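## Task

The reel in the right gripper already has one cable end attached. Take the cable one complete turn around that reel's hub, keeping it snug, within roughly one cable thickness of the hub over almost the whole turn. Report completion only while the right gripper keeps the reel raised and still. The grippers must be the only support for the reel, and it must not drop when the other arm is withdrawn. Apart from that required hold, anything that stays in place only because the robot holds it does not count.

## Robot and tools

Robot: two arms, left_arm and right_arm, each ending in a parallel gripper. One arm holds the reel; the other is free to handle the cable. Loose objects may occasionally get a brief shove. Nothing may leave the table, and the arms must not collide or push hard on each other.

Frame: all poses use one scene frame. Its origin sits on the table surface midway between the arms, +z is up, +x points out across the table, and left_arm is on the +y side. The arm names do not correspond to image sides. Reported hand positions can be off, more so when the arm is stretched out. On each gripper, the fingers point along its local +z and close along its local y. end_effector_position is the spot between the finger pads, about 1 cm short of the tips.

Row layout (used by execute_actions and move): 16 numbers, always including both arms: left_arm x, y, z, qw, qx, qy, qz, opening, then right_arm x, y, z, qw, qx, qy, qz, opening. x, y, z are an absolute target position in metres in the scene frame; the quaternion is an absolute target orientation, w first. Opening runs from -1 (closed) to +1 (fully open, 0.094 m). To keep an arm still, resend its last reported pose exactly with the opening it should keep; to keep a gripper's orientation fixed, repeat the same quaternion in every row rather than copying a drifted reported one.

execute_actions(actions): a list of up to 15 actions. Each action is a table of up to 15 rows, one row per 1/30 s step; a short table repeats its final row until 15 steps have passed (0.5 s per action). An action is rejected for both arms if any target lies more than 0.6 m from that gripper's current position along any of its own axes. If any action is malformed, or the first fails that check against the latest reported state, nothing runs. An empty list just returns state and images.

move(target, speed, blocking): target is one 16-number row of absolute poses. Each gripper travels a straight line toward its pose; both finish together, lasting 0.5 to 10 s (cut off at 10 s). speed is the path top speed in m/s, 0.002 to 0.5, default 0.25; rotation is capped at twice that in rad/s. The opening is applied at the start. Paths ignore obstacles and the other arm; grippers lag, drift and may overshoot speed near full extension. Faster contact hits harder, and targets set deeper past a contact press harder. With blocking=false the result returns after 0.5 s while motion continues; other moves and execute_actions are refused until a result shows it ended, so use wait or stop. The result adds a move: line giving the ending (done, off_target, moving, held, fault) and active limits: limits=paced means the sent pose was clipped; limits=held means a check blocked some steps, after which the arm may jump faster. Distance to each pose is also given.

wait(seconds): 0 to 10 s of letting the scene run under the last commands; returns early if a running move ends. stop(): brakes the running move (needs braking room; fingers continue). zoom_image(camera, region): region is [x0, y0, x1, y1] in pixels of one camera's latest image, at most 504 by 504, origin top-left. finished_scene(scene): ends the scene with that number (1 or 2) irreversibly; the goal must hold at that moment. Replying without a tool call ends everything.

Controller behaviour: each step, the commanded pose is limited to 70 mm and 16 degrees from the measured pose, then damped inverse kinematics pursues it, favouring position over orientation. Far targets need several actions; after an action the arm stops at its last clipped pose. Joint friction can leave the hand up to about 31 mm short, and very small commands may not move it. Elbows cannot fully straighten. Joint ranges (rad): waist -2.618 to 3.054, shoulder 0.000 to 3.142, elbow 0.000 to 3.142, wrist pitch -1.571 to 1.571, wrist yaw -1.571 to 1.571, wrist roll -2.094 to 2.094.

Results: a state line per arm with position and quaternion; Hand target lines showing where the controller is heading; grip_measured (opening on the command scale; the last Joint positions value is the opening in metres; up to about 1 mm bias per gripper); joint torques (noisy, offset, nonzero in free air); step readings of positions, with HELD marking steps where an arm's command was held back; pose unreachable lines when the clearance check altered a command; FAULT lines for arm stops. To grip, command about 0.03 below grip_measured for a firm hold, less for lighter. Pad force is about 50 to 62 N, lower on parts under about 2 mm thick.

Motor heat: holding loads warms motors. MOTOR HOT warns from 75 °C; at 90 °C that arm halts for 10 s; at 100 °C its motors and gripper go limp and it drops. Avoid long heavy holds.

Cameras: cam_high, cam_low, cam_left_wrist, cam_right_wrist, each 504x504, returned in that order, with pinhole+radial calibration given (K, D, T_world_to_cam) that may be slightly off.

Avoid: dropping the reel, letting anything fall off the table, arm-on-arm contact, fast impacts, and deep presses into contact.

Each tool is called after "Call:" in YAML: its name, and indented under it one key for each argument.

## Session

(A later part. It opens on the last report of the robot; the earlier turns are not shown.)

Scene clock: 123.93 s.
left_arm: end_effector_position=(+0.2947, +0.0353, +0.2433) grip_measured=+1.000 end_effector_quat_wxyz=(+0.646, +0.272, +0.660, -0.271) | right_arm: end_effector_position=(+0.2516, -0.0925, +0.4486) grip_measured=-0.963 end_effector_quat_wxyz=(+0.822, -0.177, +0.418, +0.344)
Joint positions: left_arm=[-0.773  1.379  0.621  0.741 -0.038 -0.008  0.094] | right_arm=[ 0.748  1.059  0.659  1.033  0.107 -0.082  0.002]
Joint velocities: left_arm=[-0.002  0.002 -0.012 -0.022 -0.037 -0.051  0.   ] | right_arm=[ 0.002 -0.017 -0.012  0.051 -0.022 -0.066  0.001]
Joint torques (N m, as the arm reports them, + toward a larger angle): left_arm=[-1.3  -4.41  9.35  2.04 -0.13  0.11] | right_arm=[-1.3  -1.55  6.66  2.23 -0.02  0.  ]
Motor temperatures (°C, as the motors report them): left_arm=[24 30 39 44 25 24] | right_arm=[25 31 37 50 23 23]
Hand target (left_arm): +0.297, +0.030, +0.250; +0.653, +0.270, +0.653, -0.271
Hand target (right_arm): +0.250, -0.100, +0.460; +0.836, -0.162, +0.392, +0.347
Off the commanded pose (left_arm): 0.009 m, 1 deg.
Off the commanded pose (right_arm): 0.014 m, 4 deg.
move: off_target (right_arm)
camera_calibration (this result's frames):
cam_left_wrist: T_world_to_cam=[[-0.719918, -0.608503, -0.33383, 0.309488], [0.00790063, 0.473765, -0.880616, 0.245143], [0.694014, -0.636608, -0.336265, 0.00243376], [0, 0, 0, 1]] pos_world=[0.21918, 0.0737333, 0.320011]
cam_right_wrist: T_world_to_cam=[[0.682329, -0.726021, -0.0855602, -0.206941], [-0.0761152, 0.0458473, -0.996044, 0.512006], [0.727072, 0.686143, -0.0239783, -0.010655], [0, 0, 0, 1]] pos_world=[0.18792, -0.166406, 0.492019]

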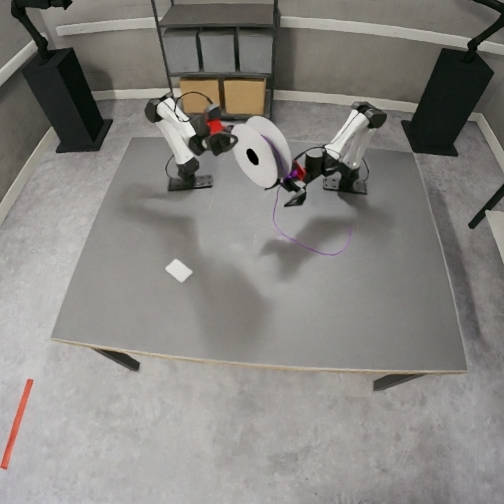

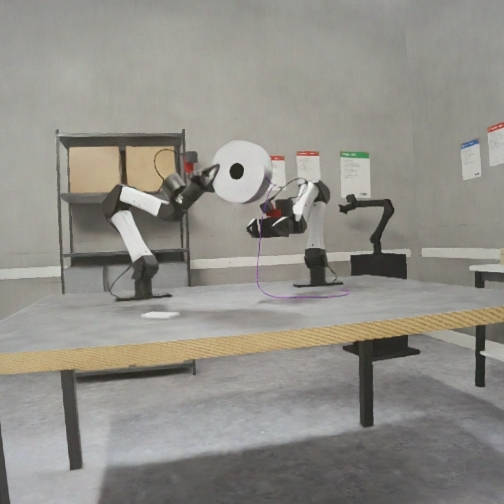

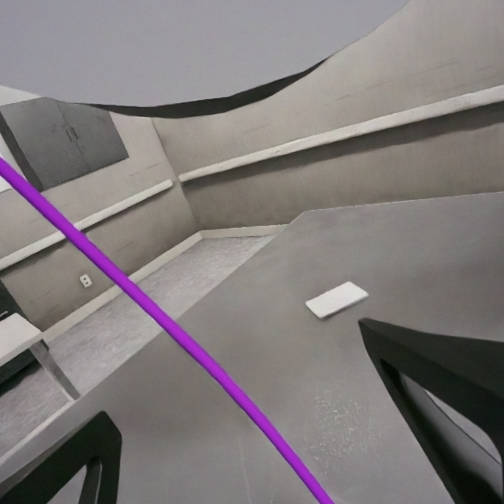

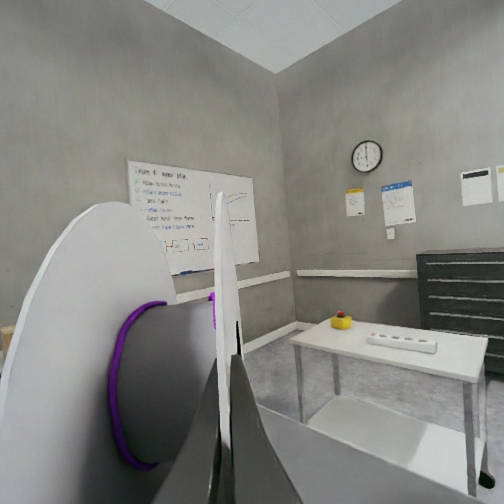

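Close and pull down (toward channel plane).

Call:
move:
  target: [0.295,0.03,0.25,0.653,0.2706,0.653,-0.2706,-1,0.25,-0.10,0.46,0.837,-0.162,0.391,0.347,-1]

Call:
move:
  target: [0.31,0.0,0.10,0.653,0.2706,0.653,-0.2706,-1,0.25,-0.10,0.46,0.837,-0.162,0.391,0.347,-1]
  speed: 0.05

Call:
zoom_image:
  camera: "cam_high"
  region: [180,60,380,260]

Scene clock: 127.83 s.
left_arm: end_effector_position=(+0.2938, +0.0344, +0.2435) grip_measured=-0.975 end_effector_quat_wxyz=(+0.646, +0.271, +0.659, -0.271) | right_arm: end_effector_position=(+0.2517, -0.0925, +0.4484) grip_measured=-0.963 end_effector_quat_wxyz=(+0.822, -0.177, +0.418, +0.344)
Joint positions: left_arm=[-0.778  1.379  0.621  0.742 -0.043 -0.008  0.001] | right_arm=[ 0.748  1.059  0.659  1.032  0.107 -0.082  0.002]
Joint velocities: left_arm=[-0.007  0.002 -0.007  0.051 -0.022  0.037  0.002] | right_arm=[-0.017  0.012 -0.002  0.037  0.066 -0.007  0.   ]
Joint torques (N m, as the arm reports them, + toward a larger angle): left_arm=[-1.35 -4.95  9.07  1.99 -0.06  0.13] | right_arm=[-1.31 -1.55  6.67  2.2  -0.02  0.01]
Motor temperatures (°C, as the motors report them): left_arm=[24 30 39 44 25 24] | right_arm=[25 31 37 50 23 23]
Hand target (left_arm): +0.295, +0.030, +0.250; +0.653, +0.271, +0.653, -0.271
Hand target (right_arm): +0.250, -0.100, +0.460; +0.836, -0.162, +0.392, +0.347
Off the commanded pose (left_arm): 0.008 m, 1 deg.
Off the commanded pose (right_arm): 0.014 m, 4 deg.
move: off_target (right_arm)
camera_calibration (this result's frames):
cam_left_wrist: T_world_to_cam=[[-0.719491, -0.608944, -0.333947, 0.308303], [0.0082352, 0.473329, -0.880847, 0.245686], [0.694453, -0.636512, -0.335541, 0.00228822], [0, 0, 0, 1]] pos_world=[0.218209, 0.0729055, 0.320136]
cam_right_wrist: T_world_to_cam=[[0.68229, -0.726073, -0.0854279, -0.206989], [-0.07657, 0.0452385, -0.996037, 0.511912], [0.727061, 0.686128, -0.0247296, -0.0104291], [0, 0, 0, 1]] pos_world=[0.188006, -0.166291, 0.491943]

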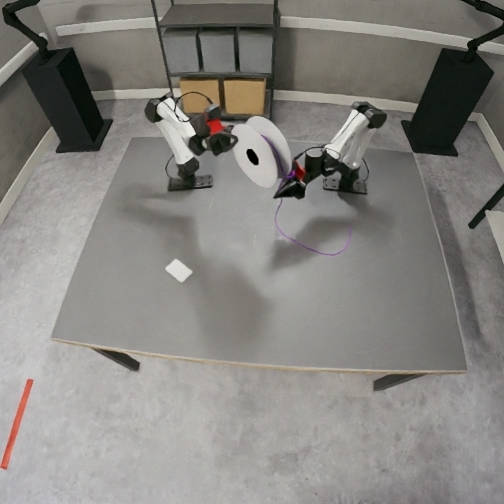

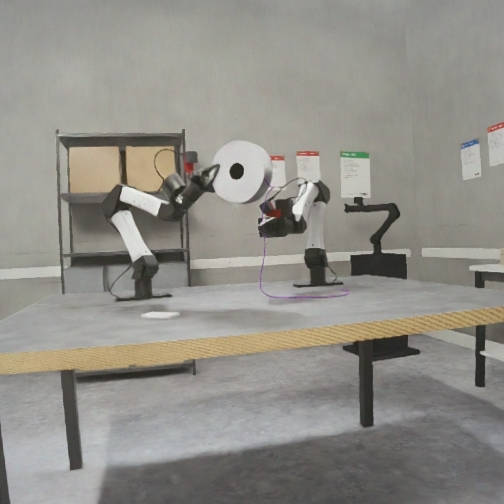

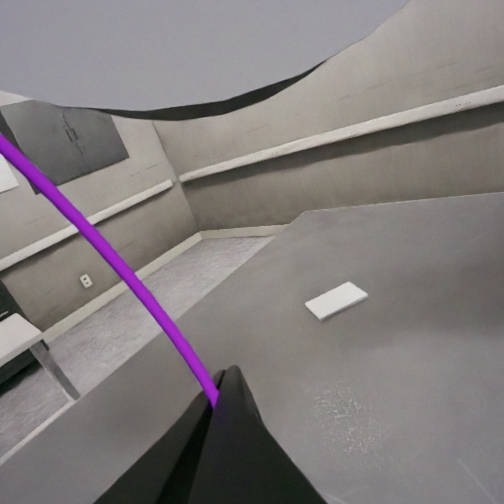

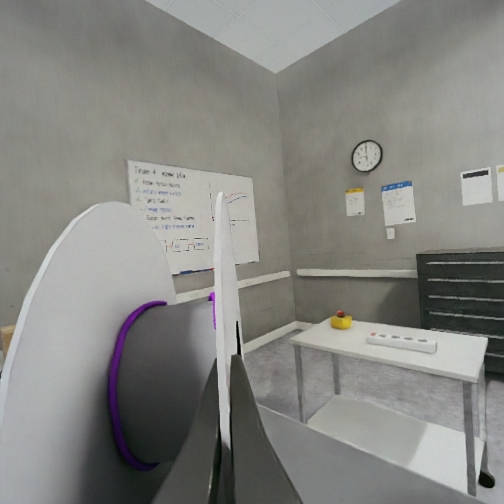

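Scene clock: 131.10 s.
left_arm: end_effector_position=(+0.3122, +0.0031, +0.1139) grip_measured=-0.975 end_effector_quat_wxyz=(+0.667, +0.261, +0.639, -0.280) | right_arm: end_effector_position=(+0.2593, -0.0818, +0.4231) grip_measured=-0.963 end_effector_quat_wxyz=(+0.803, -0.200, +0.453, +0.331)
Joint positions: left_arm=[-0.804  2.085  0.576  1.556 -0.072 -0.008  0.001] | right_arm=[ 0.748  1.066  0.638  0.966  0.105 -0.087  0.002]
Joint velocities: left_arm=[ 0.012 -0.002  0.002  0.007 -0.051  0.037  0.001] | right_arm=[-0.002 -0.017  0.007 -0.066  0.037  0.051 -0.   ]
Joint torques (N m, as the arm reports them, + toward a larger angle): left_arm=[-1.4  -6.91  4.89  1.62 -0.06  0.14] | right_arm=[-1.22 -3.02  7.6   2.93  0.    0.07]
Motor temperatures (°C, as the motors report them): left_arm=[24 30 39 44 25 24] | right_arm=[25 31 37 50 23 23]
Hand target (left_arm): +0.312, -0.001, +0.098; +0.654, +0.271, +0.653, -0.271
Hand target (right_arm): +0.248, -0.101, +0.458; +0.836, -0.164, +0.394, +0.346
Off the commanded pose (left_arm): 0.014 m, 3 deg.
Off the commanded pose (right_arm): 0.042 m, 9 deg.
move: off_target (left_arm, right_arm)
camera_calibration (this result's frames):
cam_left_wrist: T_world_to_cam=[[-0.703798, -0.62686, -0.334237, 0.254398], [0.0444594, 0.430703, -0.901398, 0.137363], [0.709007, -0.649262, -0.275258, -0.085306], [0, 0, 0, 1]] pos_world=[0.233421, 0.0449235, 0.185367]
cam_right_wrist: T_world_to_cam=[[0.677038, -0.733241, -0.0630645, -0.215307], [-0.128537, -0.033439, -0.991141, 0.491744], [0.724636, 0.679146, -0.116888, 0.0151093], [0, 0, 0, 1]] pos_world=[0.19803, -0.15169, 0.475576]

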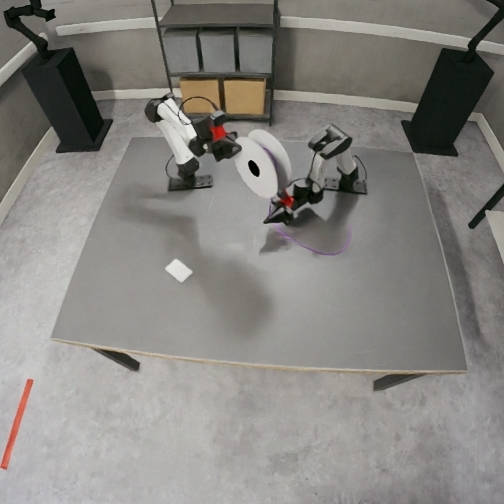

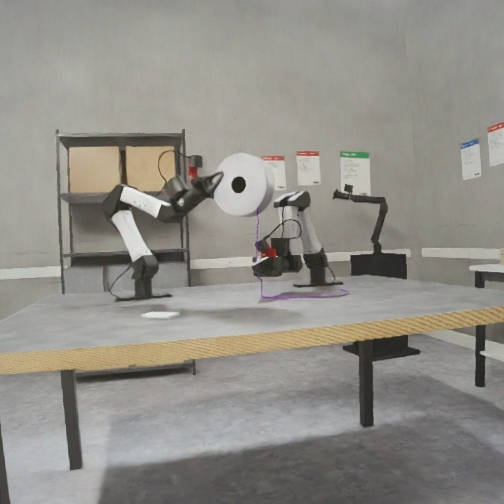

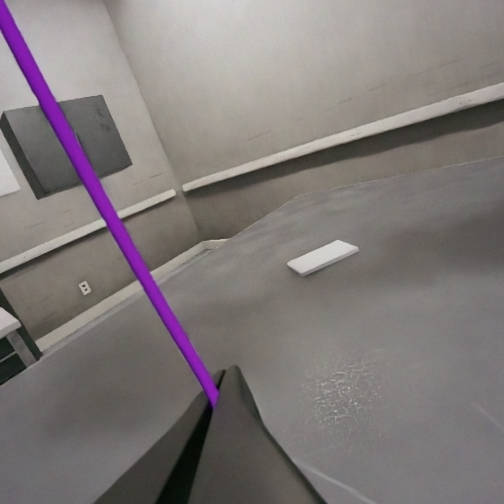

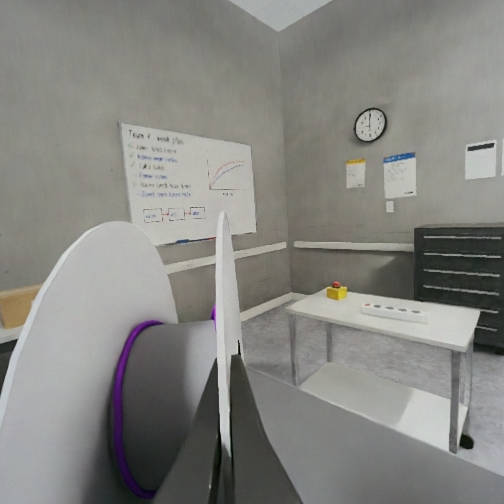

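Region (180, 60, 380, 260) of cam_high's 504x504 image, scaled by 2.520, with more detail than that image has.

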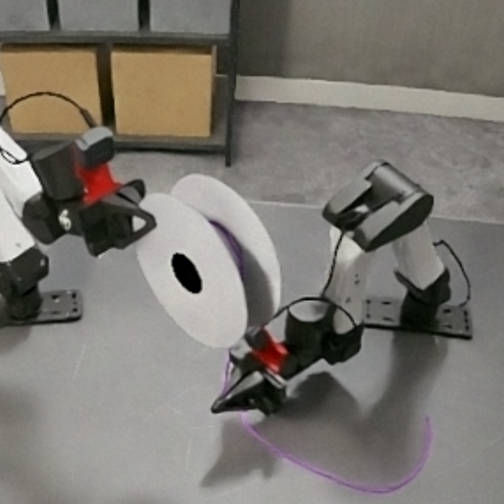

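Call:
move:
  target: [0.31,0.0,0.12,0.653,0.2706,0.653,-0.2706,1,0.25,-0.10,0.46,0.837,-0.162,0.391,0.347,-1]

Call:
move:
  target: [0.22,0.15,0.16,0.653,0.2706,0.653,-0.2706,1,0.25,-0.10,0.46,0.892,-0.099,0.239,0.370,-1]
  speed: 0.1

Call:
wait:
  seconds: 2

Call:
zoom_image:
  camera: "cam_high"
  region: [180,60,380,260]

Scene clock: 136.63 s.
left_arm: end_effector_position=(+0.3125, +0.0028, +0.1218) grip_measured=+1.000 end_effector_quat_wxyz=(+0.657, +0.266, +0.649, -0.276) | right_arm: end_effector_position=(+0.2540, -0.0889, +0.4368) grip_measured=-0.963 end_effector_quat_wxyz=(+0.817, -0.185, +0.428, +0.339)
Joint positions: left_arm=[-0.804  2.01   0.576  1.45  -0.072 -0.008  0.094] | right_arm=[ 0.748  1.066  0.638  1.033  0.105 -0.087  0.002]
Joint velocities: left_arm=[-0.002  0.002 -0.012 -0.051  0.051 -0.051  0.   ] | right_arm=[ 0.002 -0.022  0.002 -0.007  0.037 -0.081  0.   ]
Joint torques (N m, as the arm reports them, + toward a larger angle): left_arm=[ -1.58 -10.04   4.61   1.74  -0.08   0.12] | right_arm=[-1.27 -2.3   7.8   2.26  0.02  0.08]
Motor temperatures (°C, as the motors report them): left_arm=[24 31 38 43 25 24] | right_arm=[25 31 37 51 23 23]
Hand target (left_arm): +0.310, +0.000, +0.120; +0.653, +0.271, +0.653, -0.271
Hand target (right_arm): +0.249, -0.101, +0.459; +0.836, -0.162, +0.393, +0.347
Off the commanded pose (left_arm): 0.004 m, 1 deg.
Off the commanded pose (right_arm): 0.026 m, 6 deg.
move: off_target (right_arm)
camera_calibration (this result's frames):
cam_left_wrist: T_world_to_cam=[[-0.710559, -0.619046, -0.334495, 0.259156], [0.0263297, 0.451655, -0.891804, 0.149071], [0.703144, -0.642487, -0.304628, -0.0782081], [0, 0, 0, 1]] pos_world=[0.235212, 0.0428531, 0.195804]
cam_right_wrist: T_world_to_cam=[[0.679798, -0.729545, -0.0750837, -0.211175], [-0.0888316, 0.0197173, -0.995851, 0.501148], [0.727999, 0.683648, -0.0514029, -0.00369254], [0, 0, 0, 1]] pos_world=[0.190763, -0.161419, 0.483023]

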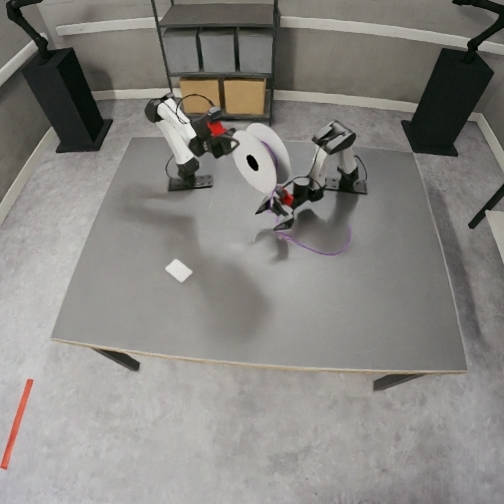

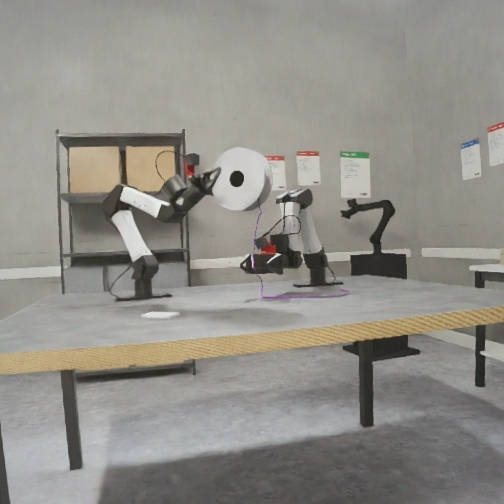

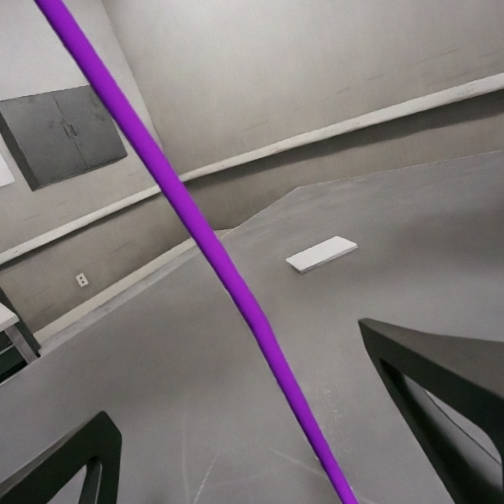

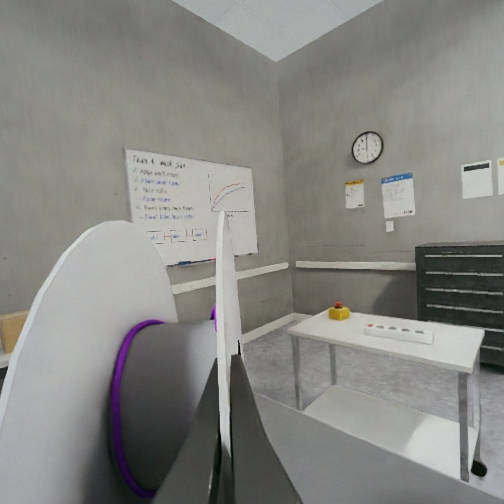

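Scene clock: 139.63 s.
left_arm: end_effector_position=(+0.2295, +0.1375, +0.1825) grip_measured=+1.000 end_effector_quat_wxyz=(+0.670, +0.262, +0.637, -0.278) | right_arm: end_effector_position=(+0.2562, -0.0864, +0.4385) grip_measured=-0.963 end_effector_quat_wxyz=(+0.858, -0.148, +0.336, +0.360)
Joint positions: left_arm=[-0.629  1.037  0.053  1.035  0.101 -0.008  0.094] | right_arm=[ 0.728  1.304  0.616  1.508  0.067 -0.088  0.002]
Joint velocities: left_arm=[ 0.007 -0.105 -0.032 -0.095  0.095  0.007  0.   ] | right_arm=[-0.007  0.002 -0.002 -0.051  0.051  0.007 -0.001]
Joint torques (N m, as the arm reports them, + toward a larger angle): left_arm=[ 0.24 -3.05  4.46  1.72  0.14  0.14] | right_arm=[-1.33 -4.12  7.44  1.82 -0.01  0.06]
Motor temperatures (°C, as the motors report them): left_arm=[24 31 38 43 25 24] | right_arm=[25 31 37 50 23 23]
Hand target (left_arm): +0.225, +0.143, +0.163; +0.651, +0.272, +0.655, -0.270
Hand target (right_arm): +0.249, -0.101, +0.459; +0.873, -0.126, +0.298, +0.364
Off the commanded pose (left_arm): 0.027 m, 3 deg.
Off the commanded pose (right_arm): 0.026 m, 13 deg.
joint sent to its limit (left arm) — the command would take joint 3 (elbow) past its lower limit, so that joint was sent only as far as its limit.
joint sent to its limit (right arm) — the command would take joint 4 (wrist pitch) past its upper limit, so that joint was sent only as far as its limit.
move: off_target (left_arm, right_arm)
camera_calibration (this result's frames):
cam_left_wrist: T_world_to_cam=[[-0.699847, -0.626823, -0.3425, 0.303978], [0.0521386, 0.433388, -0.899698, 0.142606], [0.712387, -0.647508, -0.270624, 0.0776398], [0, 0, 0, 1]] pos_world=[0.149993, 0.179009, 0.253427]
cam_right_wrist: T_world_to_cam=[[0.697996, -0.711336, -0.0824813, -0.210612], [0.0606886, 0.173527, -0.982957, 0.472268], [0.713526, 0.681094, 0.164291, -0.098022], [0, 0, 0, 1]] pos_world=[0.188286, -0.165005, 0.462952]

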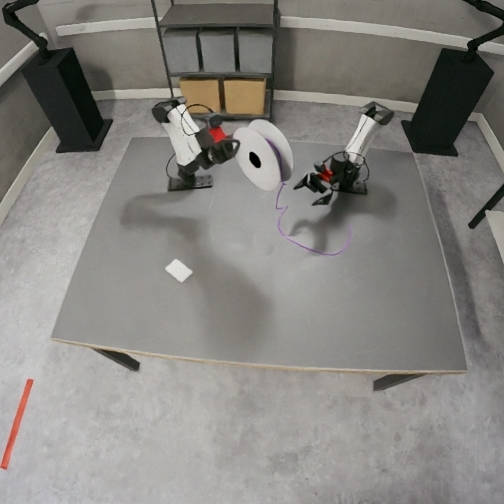

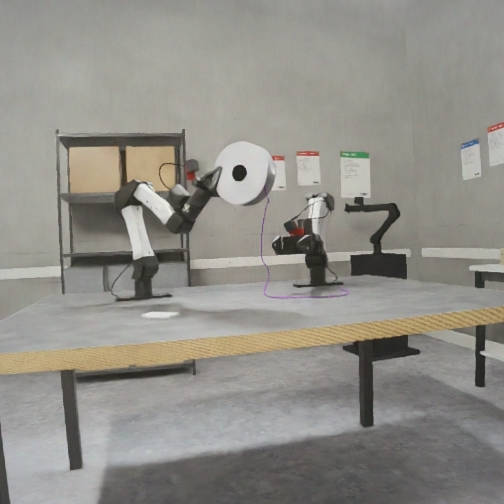

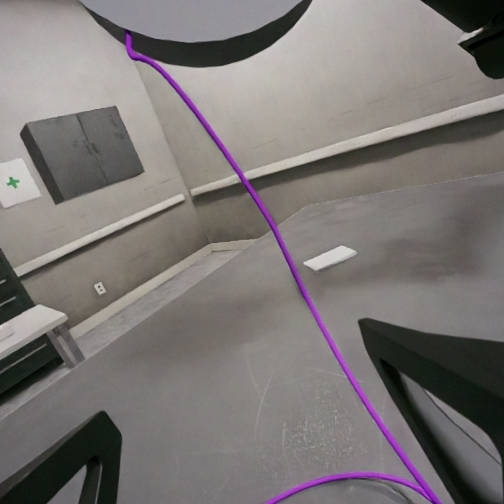

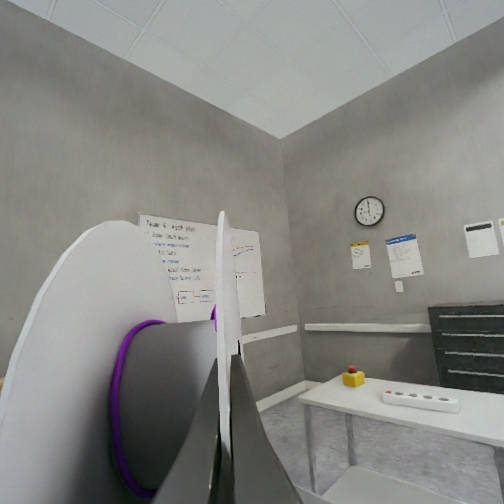

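Scene clock: 141.63 s.
left_arm: end_effector_position=(+0.2294, +0.1376, +0.1795) grip_measured=+1.000 end_effector_quat_wxyz=(+0.665, +0.264, +0.642, -0.277) | right_arm: end_effector_position=(+0.2562, -0.0864, +0.4385) grip_measured=-0.963 end_effector_quat_wxyz=(+0.858, -0.148, +0.336, +0.360)
Joint positions: left_arm=[-0.629  1.031  0.053  1.016  0.102 -0.008  0.094] | right_arm=[ 0.728  1.304  0.616  1.508  0.067 -0.088  0.002]
Joint velocities: left_arm=[-0.002 -0.012  0.002 -0.066 -0.007 -0.081  0.   ] | right_arm=[-0.012 -0.007 -0.002 -0.007 -0.022 -0.051 -0.   ]
Joint torques (N m, as the arm reports them, + toward a larger angle): left_arm=[ 0.29 -2.95  4.45  1.71  0.15  0.13] | right_arm=[-1.3  -4.09  7.41  1.82  0.01  0.06]
Motor temperatures (°C, as the motors report them): left_arm=[24 31 38 43 25 24] | right_arm=[25 31 38 50 23 23]
Hand target (left_arm): +0.225, +0.143, +0.163; +0.651, +0.272, +0.655, -0.270
Hand target (right_arm): +0.249, -0.101, +0.459; +0.873, -0.126, +0.298, +0.364
Off the commanded pose (left_arm): 0.025 m, 2 deg.
Off the commanded pose (right_arm): 0.026 m, 13 deg.
wait: 2.00 s; at rest by 0.33 s
camera_calibration (this result's frames):
cam_left_wrist: T_world_to_cam=[[-0.703616, -0.623671, -0.340528, 0.302995], [0.0430197, 0.440958, -0.896496, 0.140352], [0.709277, -0.645439, -0.283435, 0.0797141], [0, 0, 0, 1]] pos_world=[0.150615, 0.178531, 0.251597]
cam_right_wrist: T_world_to_cam=[[0.697996, -0.711336, -0.0824813, -0.210612], [0.0606886, 0.173527, -0.982957, 0.472268], [0.713526, 0.681094, 0.164291, -0.098022], [0, 0, 0, 1]] pos_world=[0.188286, -0.165005, 0.462952]

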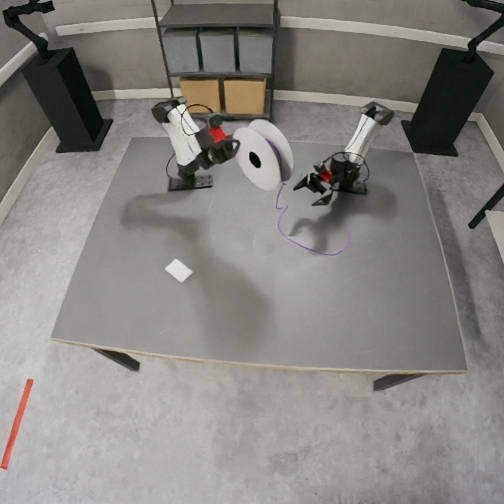

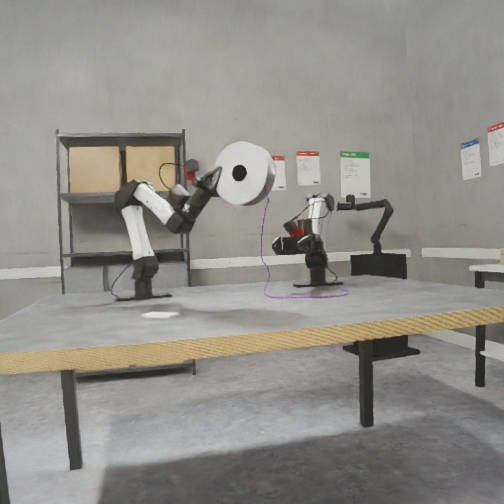

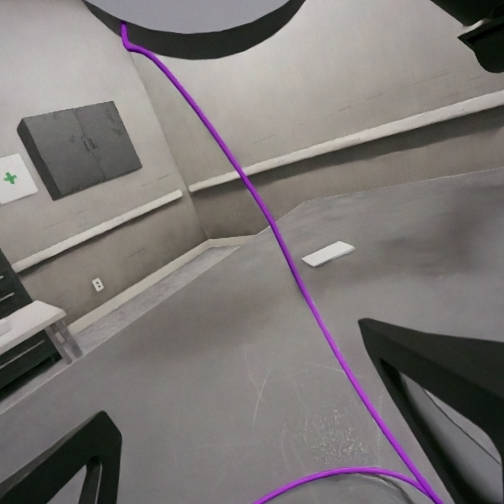

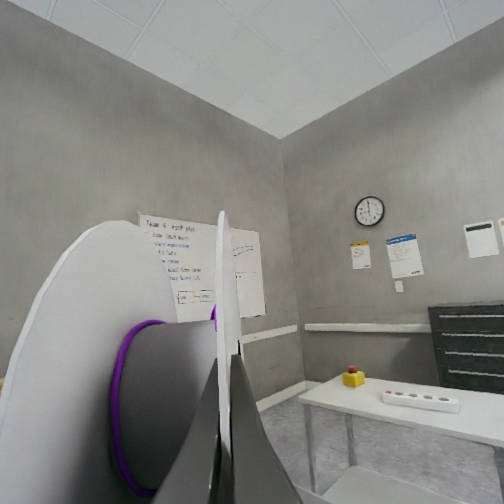

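Region (180, 60, 380, 260) of cam_high's 504x504 image, scaled by 2.520, with more detail than that image has.

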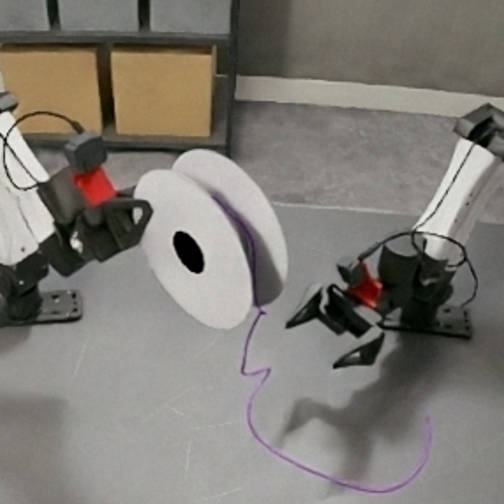

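Call:
move:
  target: [0.29,0.05,0.26,0.653,0.2706,0.653,-0.2706,1,0.25,-0.10,0.46,0.892,-0.099,0.239,0.370,-1]
  speed: 0.08

Scene clock: 147.33 s.
left_arm: end_effector_position=(+0.2878, +0.0570, +0.2645) grip_measured=+1.000 end_effector_quat_wxyz=(+0.659, +0.266, +0.646, -0.277) | right_arm: end_effector_position=(+0.2604, -0.0797, +0.4305) grip_measured=-0.963 end_effector_quat_wxyz=(+0.853, -0.155, +0.345, +0.358)
Joint positions: left_arm=[-0.733  1.261  0.587  0.698  0.002 -0.008  0.094] | right_arm=[ 0.728  1.327  0.616  1.507  0.062 -0.088  0.002]
Joint velocities: left_arm=[ 0.002  0.012 -0.007 -0.051 -0.066  0.066  0.   ] | right_arm=[ 0.002 -0.012 -0.002  0.037  0.066  0.007 -0.   ]
Joint torques (N m, as the arm reports them, + toward a larger angle): left_arm=[-1.35 -3.26  9.5   1.74 -0.1   0.13] | right_arm=[-1.45 -6.07  7.39  1.88  0.    0.05]
Motor temperatures (°C, as the motors report them): left_arm=[24 30 38 43 25 24] | right_arm=[25 31 38 49 23 23]
Hand target (left_arm): +0.290, +0.052, +0.261; +0.653, +0.270, +0.653, -0.271
Hand target (right_arm): +0.249, -0.100, +0.459; +0.874, -0.128, +0.298, +0.363
Off the commanded pose (left_arm): 0.009 m, 1 deg.
Off the commanded pose (right_arm): 0.037 m, 15 deg.
joint sent to its limit (right arm) — the command would take joint 4 (wrist pitch) past its upper limit, so that joint was sent only as far as its limit.
move: off_target (right_arm)
camera_calibration (this result's frames):
cam_left_wrist: T_world_to_cam=[[-0.710108, -0.618701, -0.336088, 0.323201], [0.033104, 0.44747, -0.893686, 0.251293], [0.703314, -0.645739, -0.29727, 0.0157142], [0, 0, 0, 1]] pos_world=[0.210137, 0.0976663, 0.337873]
cam_right_wrist: T_world_to_cam=[[0.699245, -0.710837, -0.0759461, -0.212554], [0.0477344, 0.152425, -0.987162, 0.466555], [0.713287, 0.686642, 0.140514, -0.0935038], [0, 0, 0, 1]] pos_world=[0.193052, -0.158002, 0.457561]

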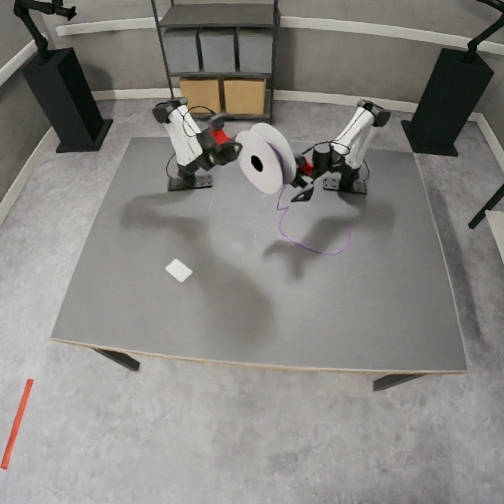

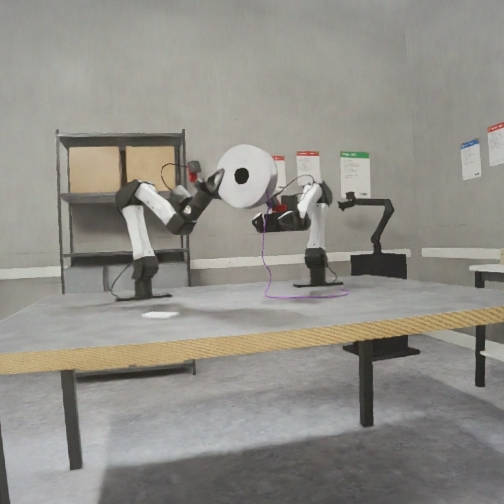

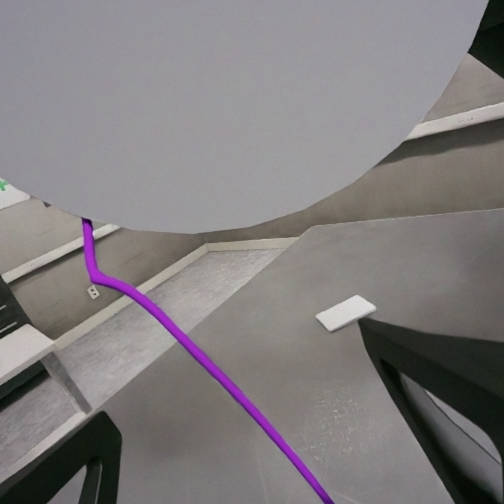

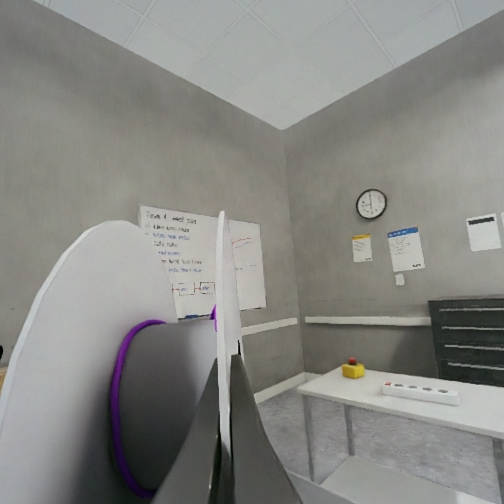

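Call:
move:
  target: [0.30,0.035,0.235,0.653,0.2706,0.653,-0.2706,1,0.25,-0.10,0.46,0.86,-0.135,0.325,0.358,-1]
  speed: 0.06

Call:
move:
  target: [0.30,0.035,0.235,0.653,0.2706,0.653,-0.2706,-1,0.25,-0.10,0.46,0.86,-0.135,0.325,0.358,-1]

Call:
move:
  target: [0.24,-0.05,0.19,0.653,0.2706,0.653,-0.2706,-1,0.25,-0.10,0.46,0.86,-0.135,0.325,0.358,-1]
  speed: 0.05

Call:
zoom_image:
  camera: "cam_high"
  region: [180,60,380,260]

Scene clock: 153.73 s.
left_arm: end_effector_position=(+0.2994, +0.0394, +0.2309) grip_measured=+1.000 end_effector_quat_wxyz=(+0.648, +0.271, +0.658, -0.272) | right_arm: end_effector_position=(+0.2598, -0.0827, +0.4336) grip_measured=-0.963 end_effector_quat_wxyz=(+0.847, -0.161, +0.363, +0.353)
Joint positions: left_arm=[-0.749  1.417  0.587  0.817 -0.015 -0.008  0.094] | right_arm=[ 0.728  1.263  0.616  1.403  0.07  -0.088  0.002]
Joint velocities: left_arm=[-0.007  0.002 -0.007  0.007 -0.007 -0.022  0.   ] | right_arm=[ 0.017 -0.002  0.012 -0.037 -0.022 -0.037 -0.001]
Joint torques (N m, as the arm reports them, + toward a larger angle): left_arm=[-1.33 -4.67  8.65  1.98 -0.08  0.12] | right_arm=[-0.76 -6.2   7.35  1.71  0.11  0.06]
Motor temperatures (°C, as the motors report them): left_arm=[24 30 39 43 25 24] | right_arm=[25 31 38 48 23 23]
Hand target (left_arm): +0.301, +0.035, +0.235; +0.653, +0.270, +0.653, -0.271
Hand target (right_arm): +0.250, -0.100, +0.459; +0.863, -0.135, +0.327, +0.360
Off the commanded pose (left_arm): 0.006 m, 1 deg.
Off the commanded pose (right_arm): 0.033 m, 6 deg.
move: off_target (right_arm)
camera_calibration (this result's frames):
cam_left_wrist: T_world_to_cam=[[-0.718399, -0.610337, -0.333755, 0.31085], [0.0103183, 0.470385, -0.882401, 0.232083], [0.695555, -0.63736, -0.331626, -0.00390862], [0, 0, 0, 1]] pos_world=[0.223638, 0.0780636, 0.307242]
cam_right_wrist: T_world_to_cam=[[0.693185, -0.716756, -0.0758574, -0.212922], [0.0201875, 0.124513, -0.992013, 0.477016], [0.720477, 0.686117, 0.10078, -0.0761546], [0, 0, 0, 1]] pos_world=[0.192833, -0.159757, 0.464729]

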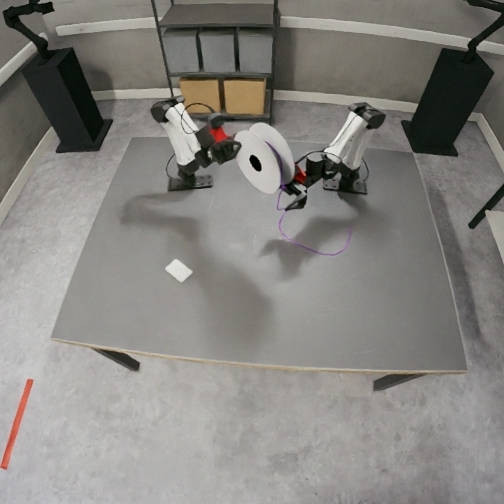

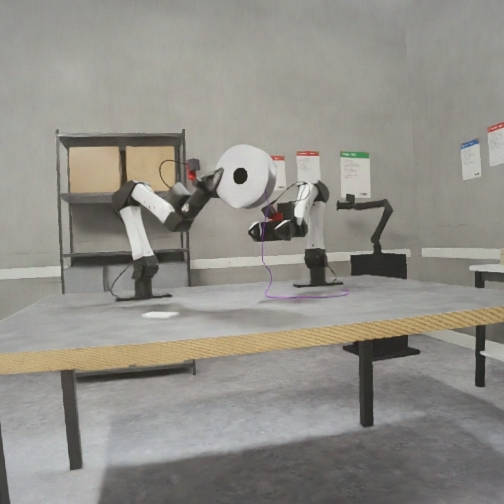

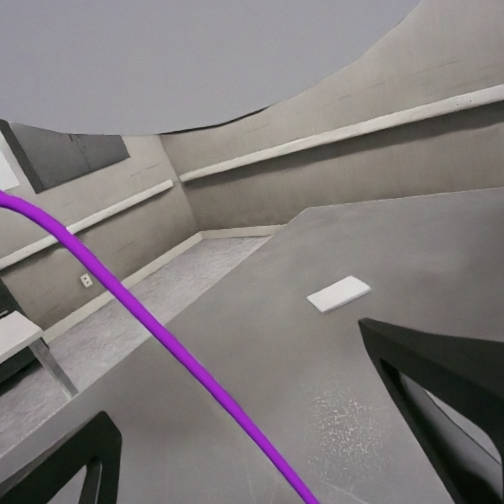

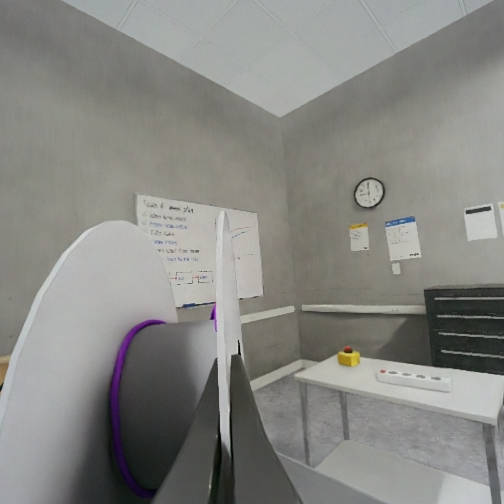

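Scene clock: 154.43 s.
left_arm: end_effector_position=(+0.2996, +0.0396, +0.2309) grip_measured=-0.973 end_effector_quat_wxyz=(+0.648, +0.270, +0.658, -0.271) | right_arm: end_effector_position=(+0.2627, -0.0791, +0.4286) grip_measured=-0.963 end_effector_quat_wxyz=(+0.842, -0.167, +0.374, +0.351)
Joint positions: left_arm=[-0.749  1.417  0.587  0.817 -0.017 -0.008  0.001] | right_arm=[ 0.728  1.263  0.616  1.375  0.07  -0.088  0.002]
Joint velocities: left_arm=[-0.017 -0.007 -0.027  0.051 -0.051  0.051 -0.   ] | right_arm=[-0.007 -0.002  0.012 -0.11  -0.037  0.037  0.001]
Joint torques (N m, as the arm reports them, + toward a larger angle): left_arm=[-1.47 -5.01  8.48  2.   -0.1   0.12] | right_arm=[-0.71 -6.29  7.31  2.06  0.15  0.07]
Motor temperatures (°C, as the motors report them): left_arm=[24 30 39 43 25 24] | right_arm=[25 31 38 48 23 23]
Hand target (left_arm): +0.300, +0.035, +0.235; +0.653, +0.271, +0.653, -0.271
Hand target (right_arm): +0.250, -0.100, +0.458; +0.863, -0.135, +0.327, +0.360
Off the commanded pose (left_arm): 0.006 m, 1 deg.
Off the commanded pose (right_arm): 0.040 m, 7 deg.
move: off_target (right_arm)
camera_calibration (this result's frames):
cam_left_wrist: T_world_to_cam=[[-0.717462, -0.611427, -0.333773, 0.310863], [0.00961308, 0.470412, -0.882395, 0.232203], [0.696531, -0.636293, -0.331625, -0.00425469], [0, 0, 0, 1]] pos_world=[0.223764, 0.0781321, 0.307241]
cam_right_wrist: T_world_to_cam=[[0.691482, -0.718751, -0.0724456, -0.213963], [0.00284734, 0.102997, -0.994678, 0.475505], [0.722388, 0.687596, 0.0732668, -0.0687982], [0, 0, 0, 1]] pos_world=[0.196297, -0.155457, 0.462514]

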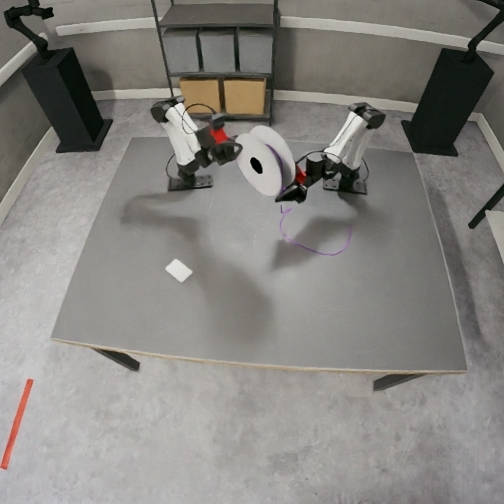

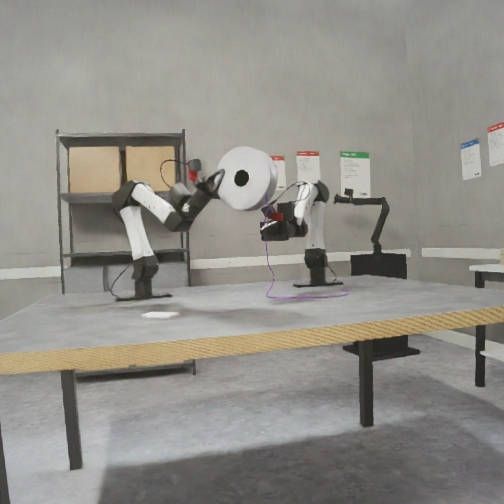

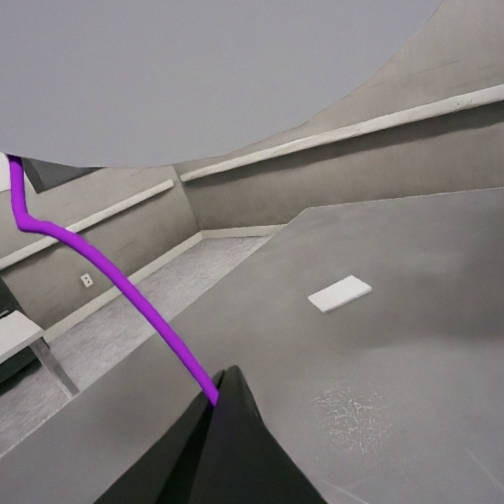

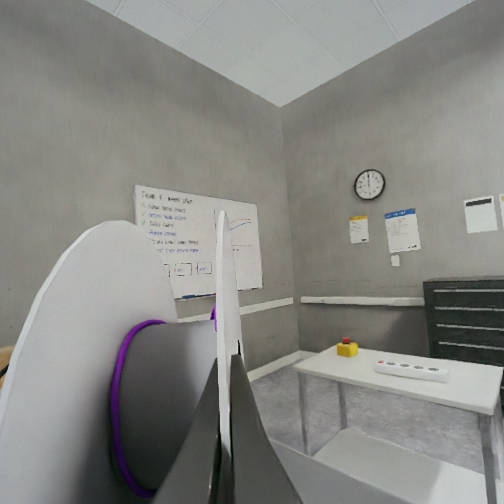

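Scene clock: 157.03 s.
left_arm: end_effector_position=(+0.2493, -0.0382, +0.2125) grip_measured=-0.973 end_effector_quat_wxyz=(+0.677, +0.236, +0.639, -0.278) | right_arm: end_effector_position=(+0.2668, -0.0717, +0.4188) grip_measured=-0.963 end_effector_quat_wxyz=(+0.832, -0.182, +0.393, +0.347)
Joint positions: left_arm=[-1.079  1.691  0.65   1.117 -0.387 -0.008  0.001] | right_arm=[ 0.728  1.263  0.616  1.323  0.062 -0.088  0.002]
Joint velocities: left_arm=[-0.002  0.002 -0.012 -0.007 -0.051  0.051 -0.001] | right_arm=[ 0.002  0.007  0.002  0.066  0.007 -0.007 -0.   ]
Joint torques (N m, as the arm reports them, + toward a larger angle): left_arm=[-2.41 -5.16  7.17  1.42  0.33  0.12] | right_arm=[-0.65 -6.53  7.12  2.57  0.21  0.08]
Motor temperatures (°C, as the motors report them): left_arm=[24 30 39 43 25 24] | right_arm=[25 31 38 48 23 23]
Hand target (left_arm): +0.240, -0.050, +0.190; +0.653, +0.270, +0.653, -0.272
Hand target (right_arm): +0.250, -0.100, +0.457; +0.862, -0.136, +0.329, +0.360
Off the commanded pose (left_arm): 0.027 m, 5 deg.
Off the commanded pose (right_arm): 0.053 m, 10 deg.
move: off_target (left_arm, right_arm)
camera_calibration (this result's frames):
cam_left_wrist: T_world_to_cam=[[-0.678022, -0.66588, -0.311273, 0.204403], [0.0278802, 0.399874, -0.916146, 0.252932], [0.734513, -0.629845, -0.252559, -0.0508718], [0, 0, 0, 1]] pos_world=[0.168904, 0.00292544, 0.2825]
cam_right_wrist: T_world_to_cam=[[0.69402, -0.717453, -0.0599735, -0.217933], [-0.0255849, 0.0586716, -0.997949, 0.470822], [0.719501, 0.694131, 0.0223633, -0.0535637], [0, 0, 0, 1]] pos_world=[0.201835, -0.1468, 0.457984]

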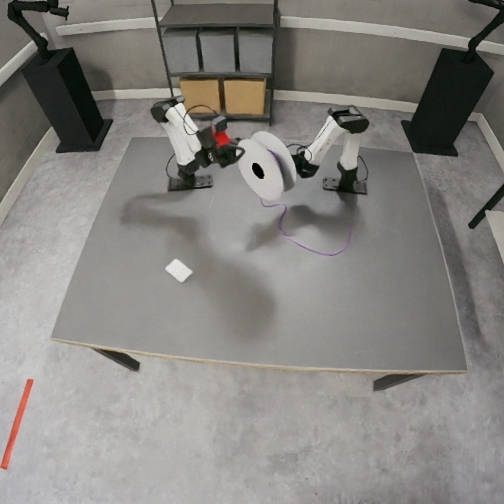

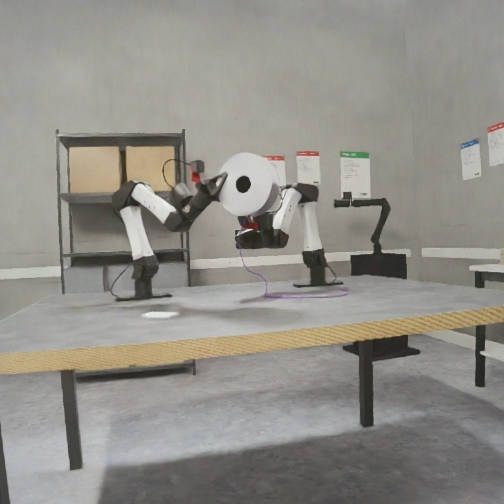

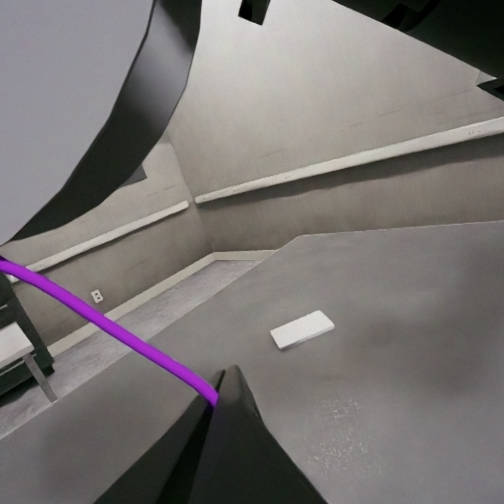

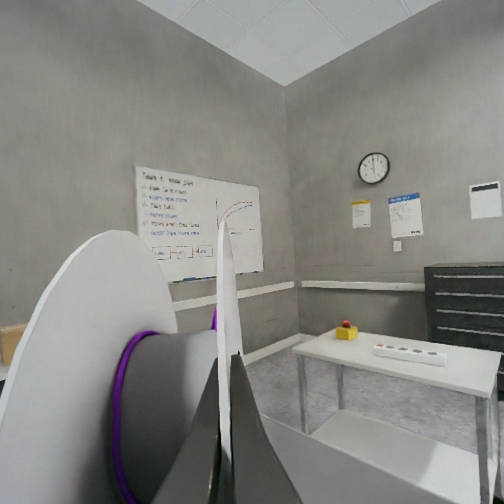

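Region (180, 60, 380, 260) of cam_high's 504x504 image, scaled by 2.520, with more detail than that image has.

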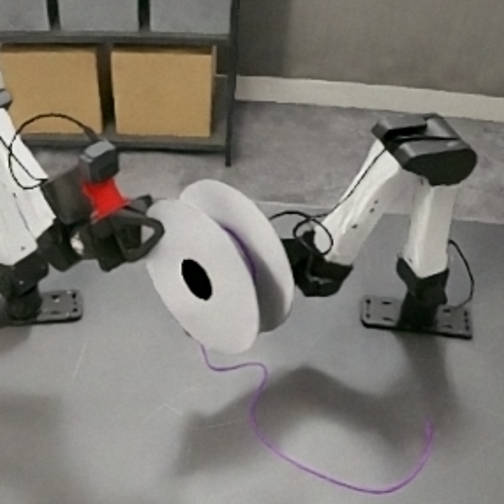

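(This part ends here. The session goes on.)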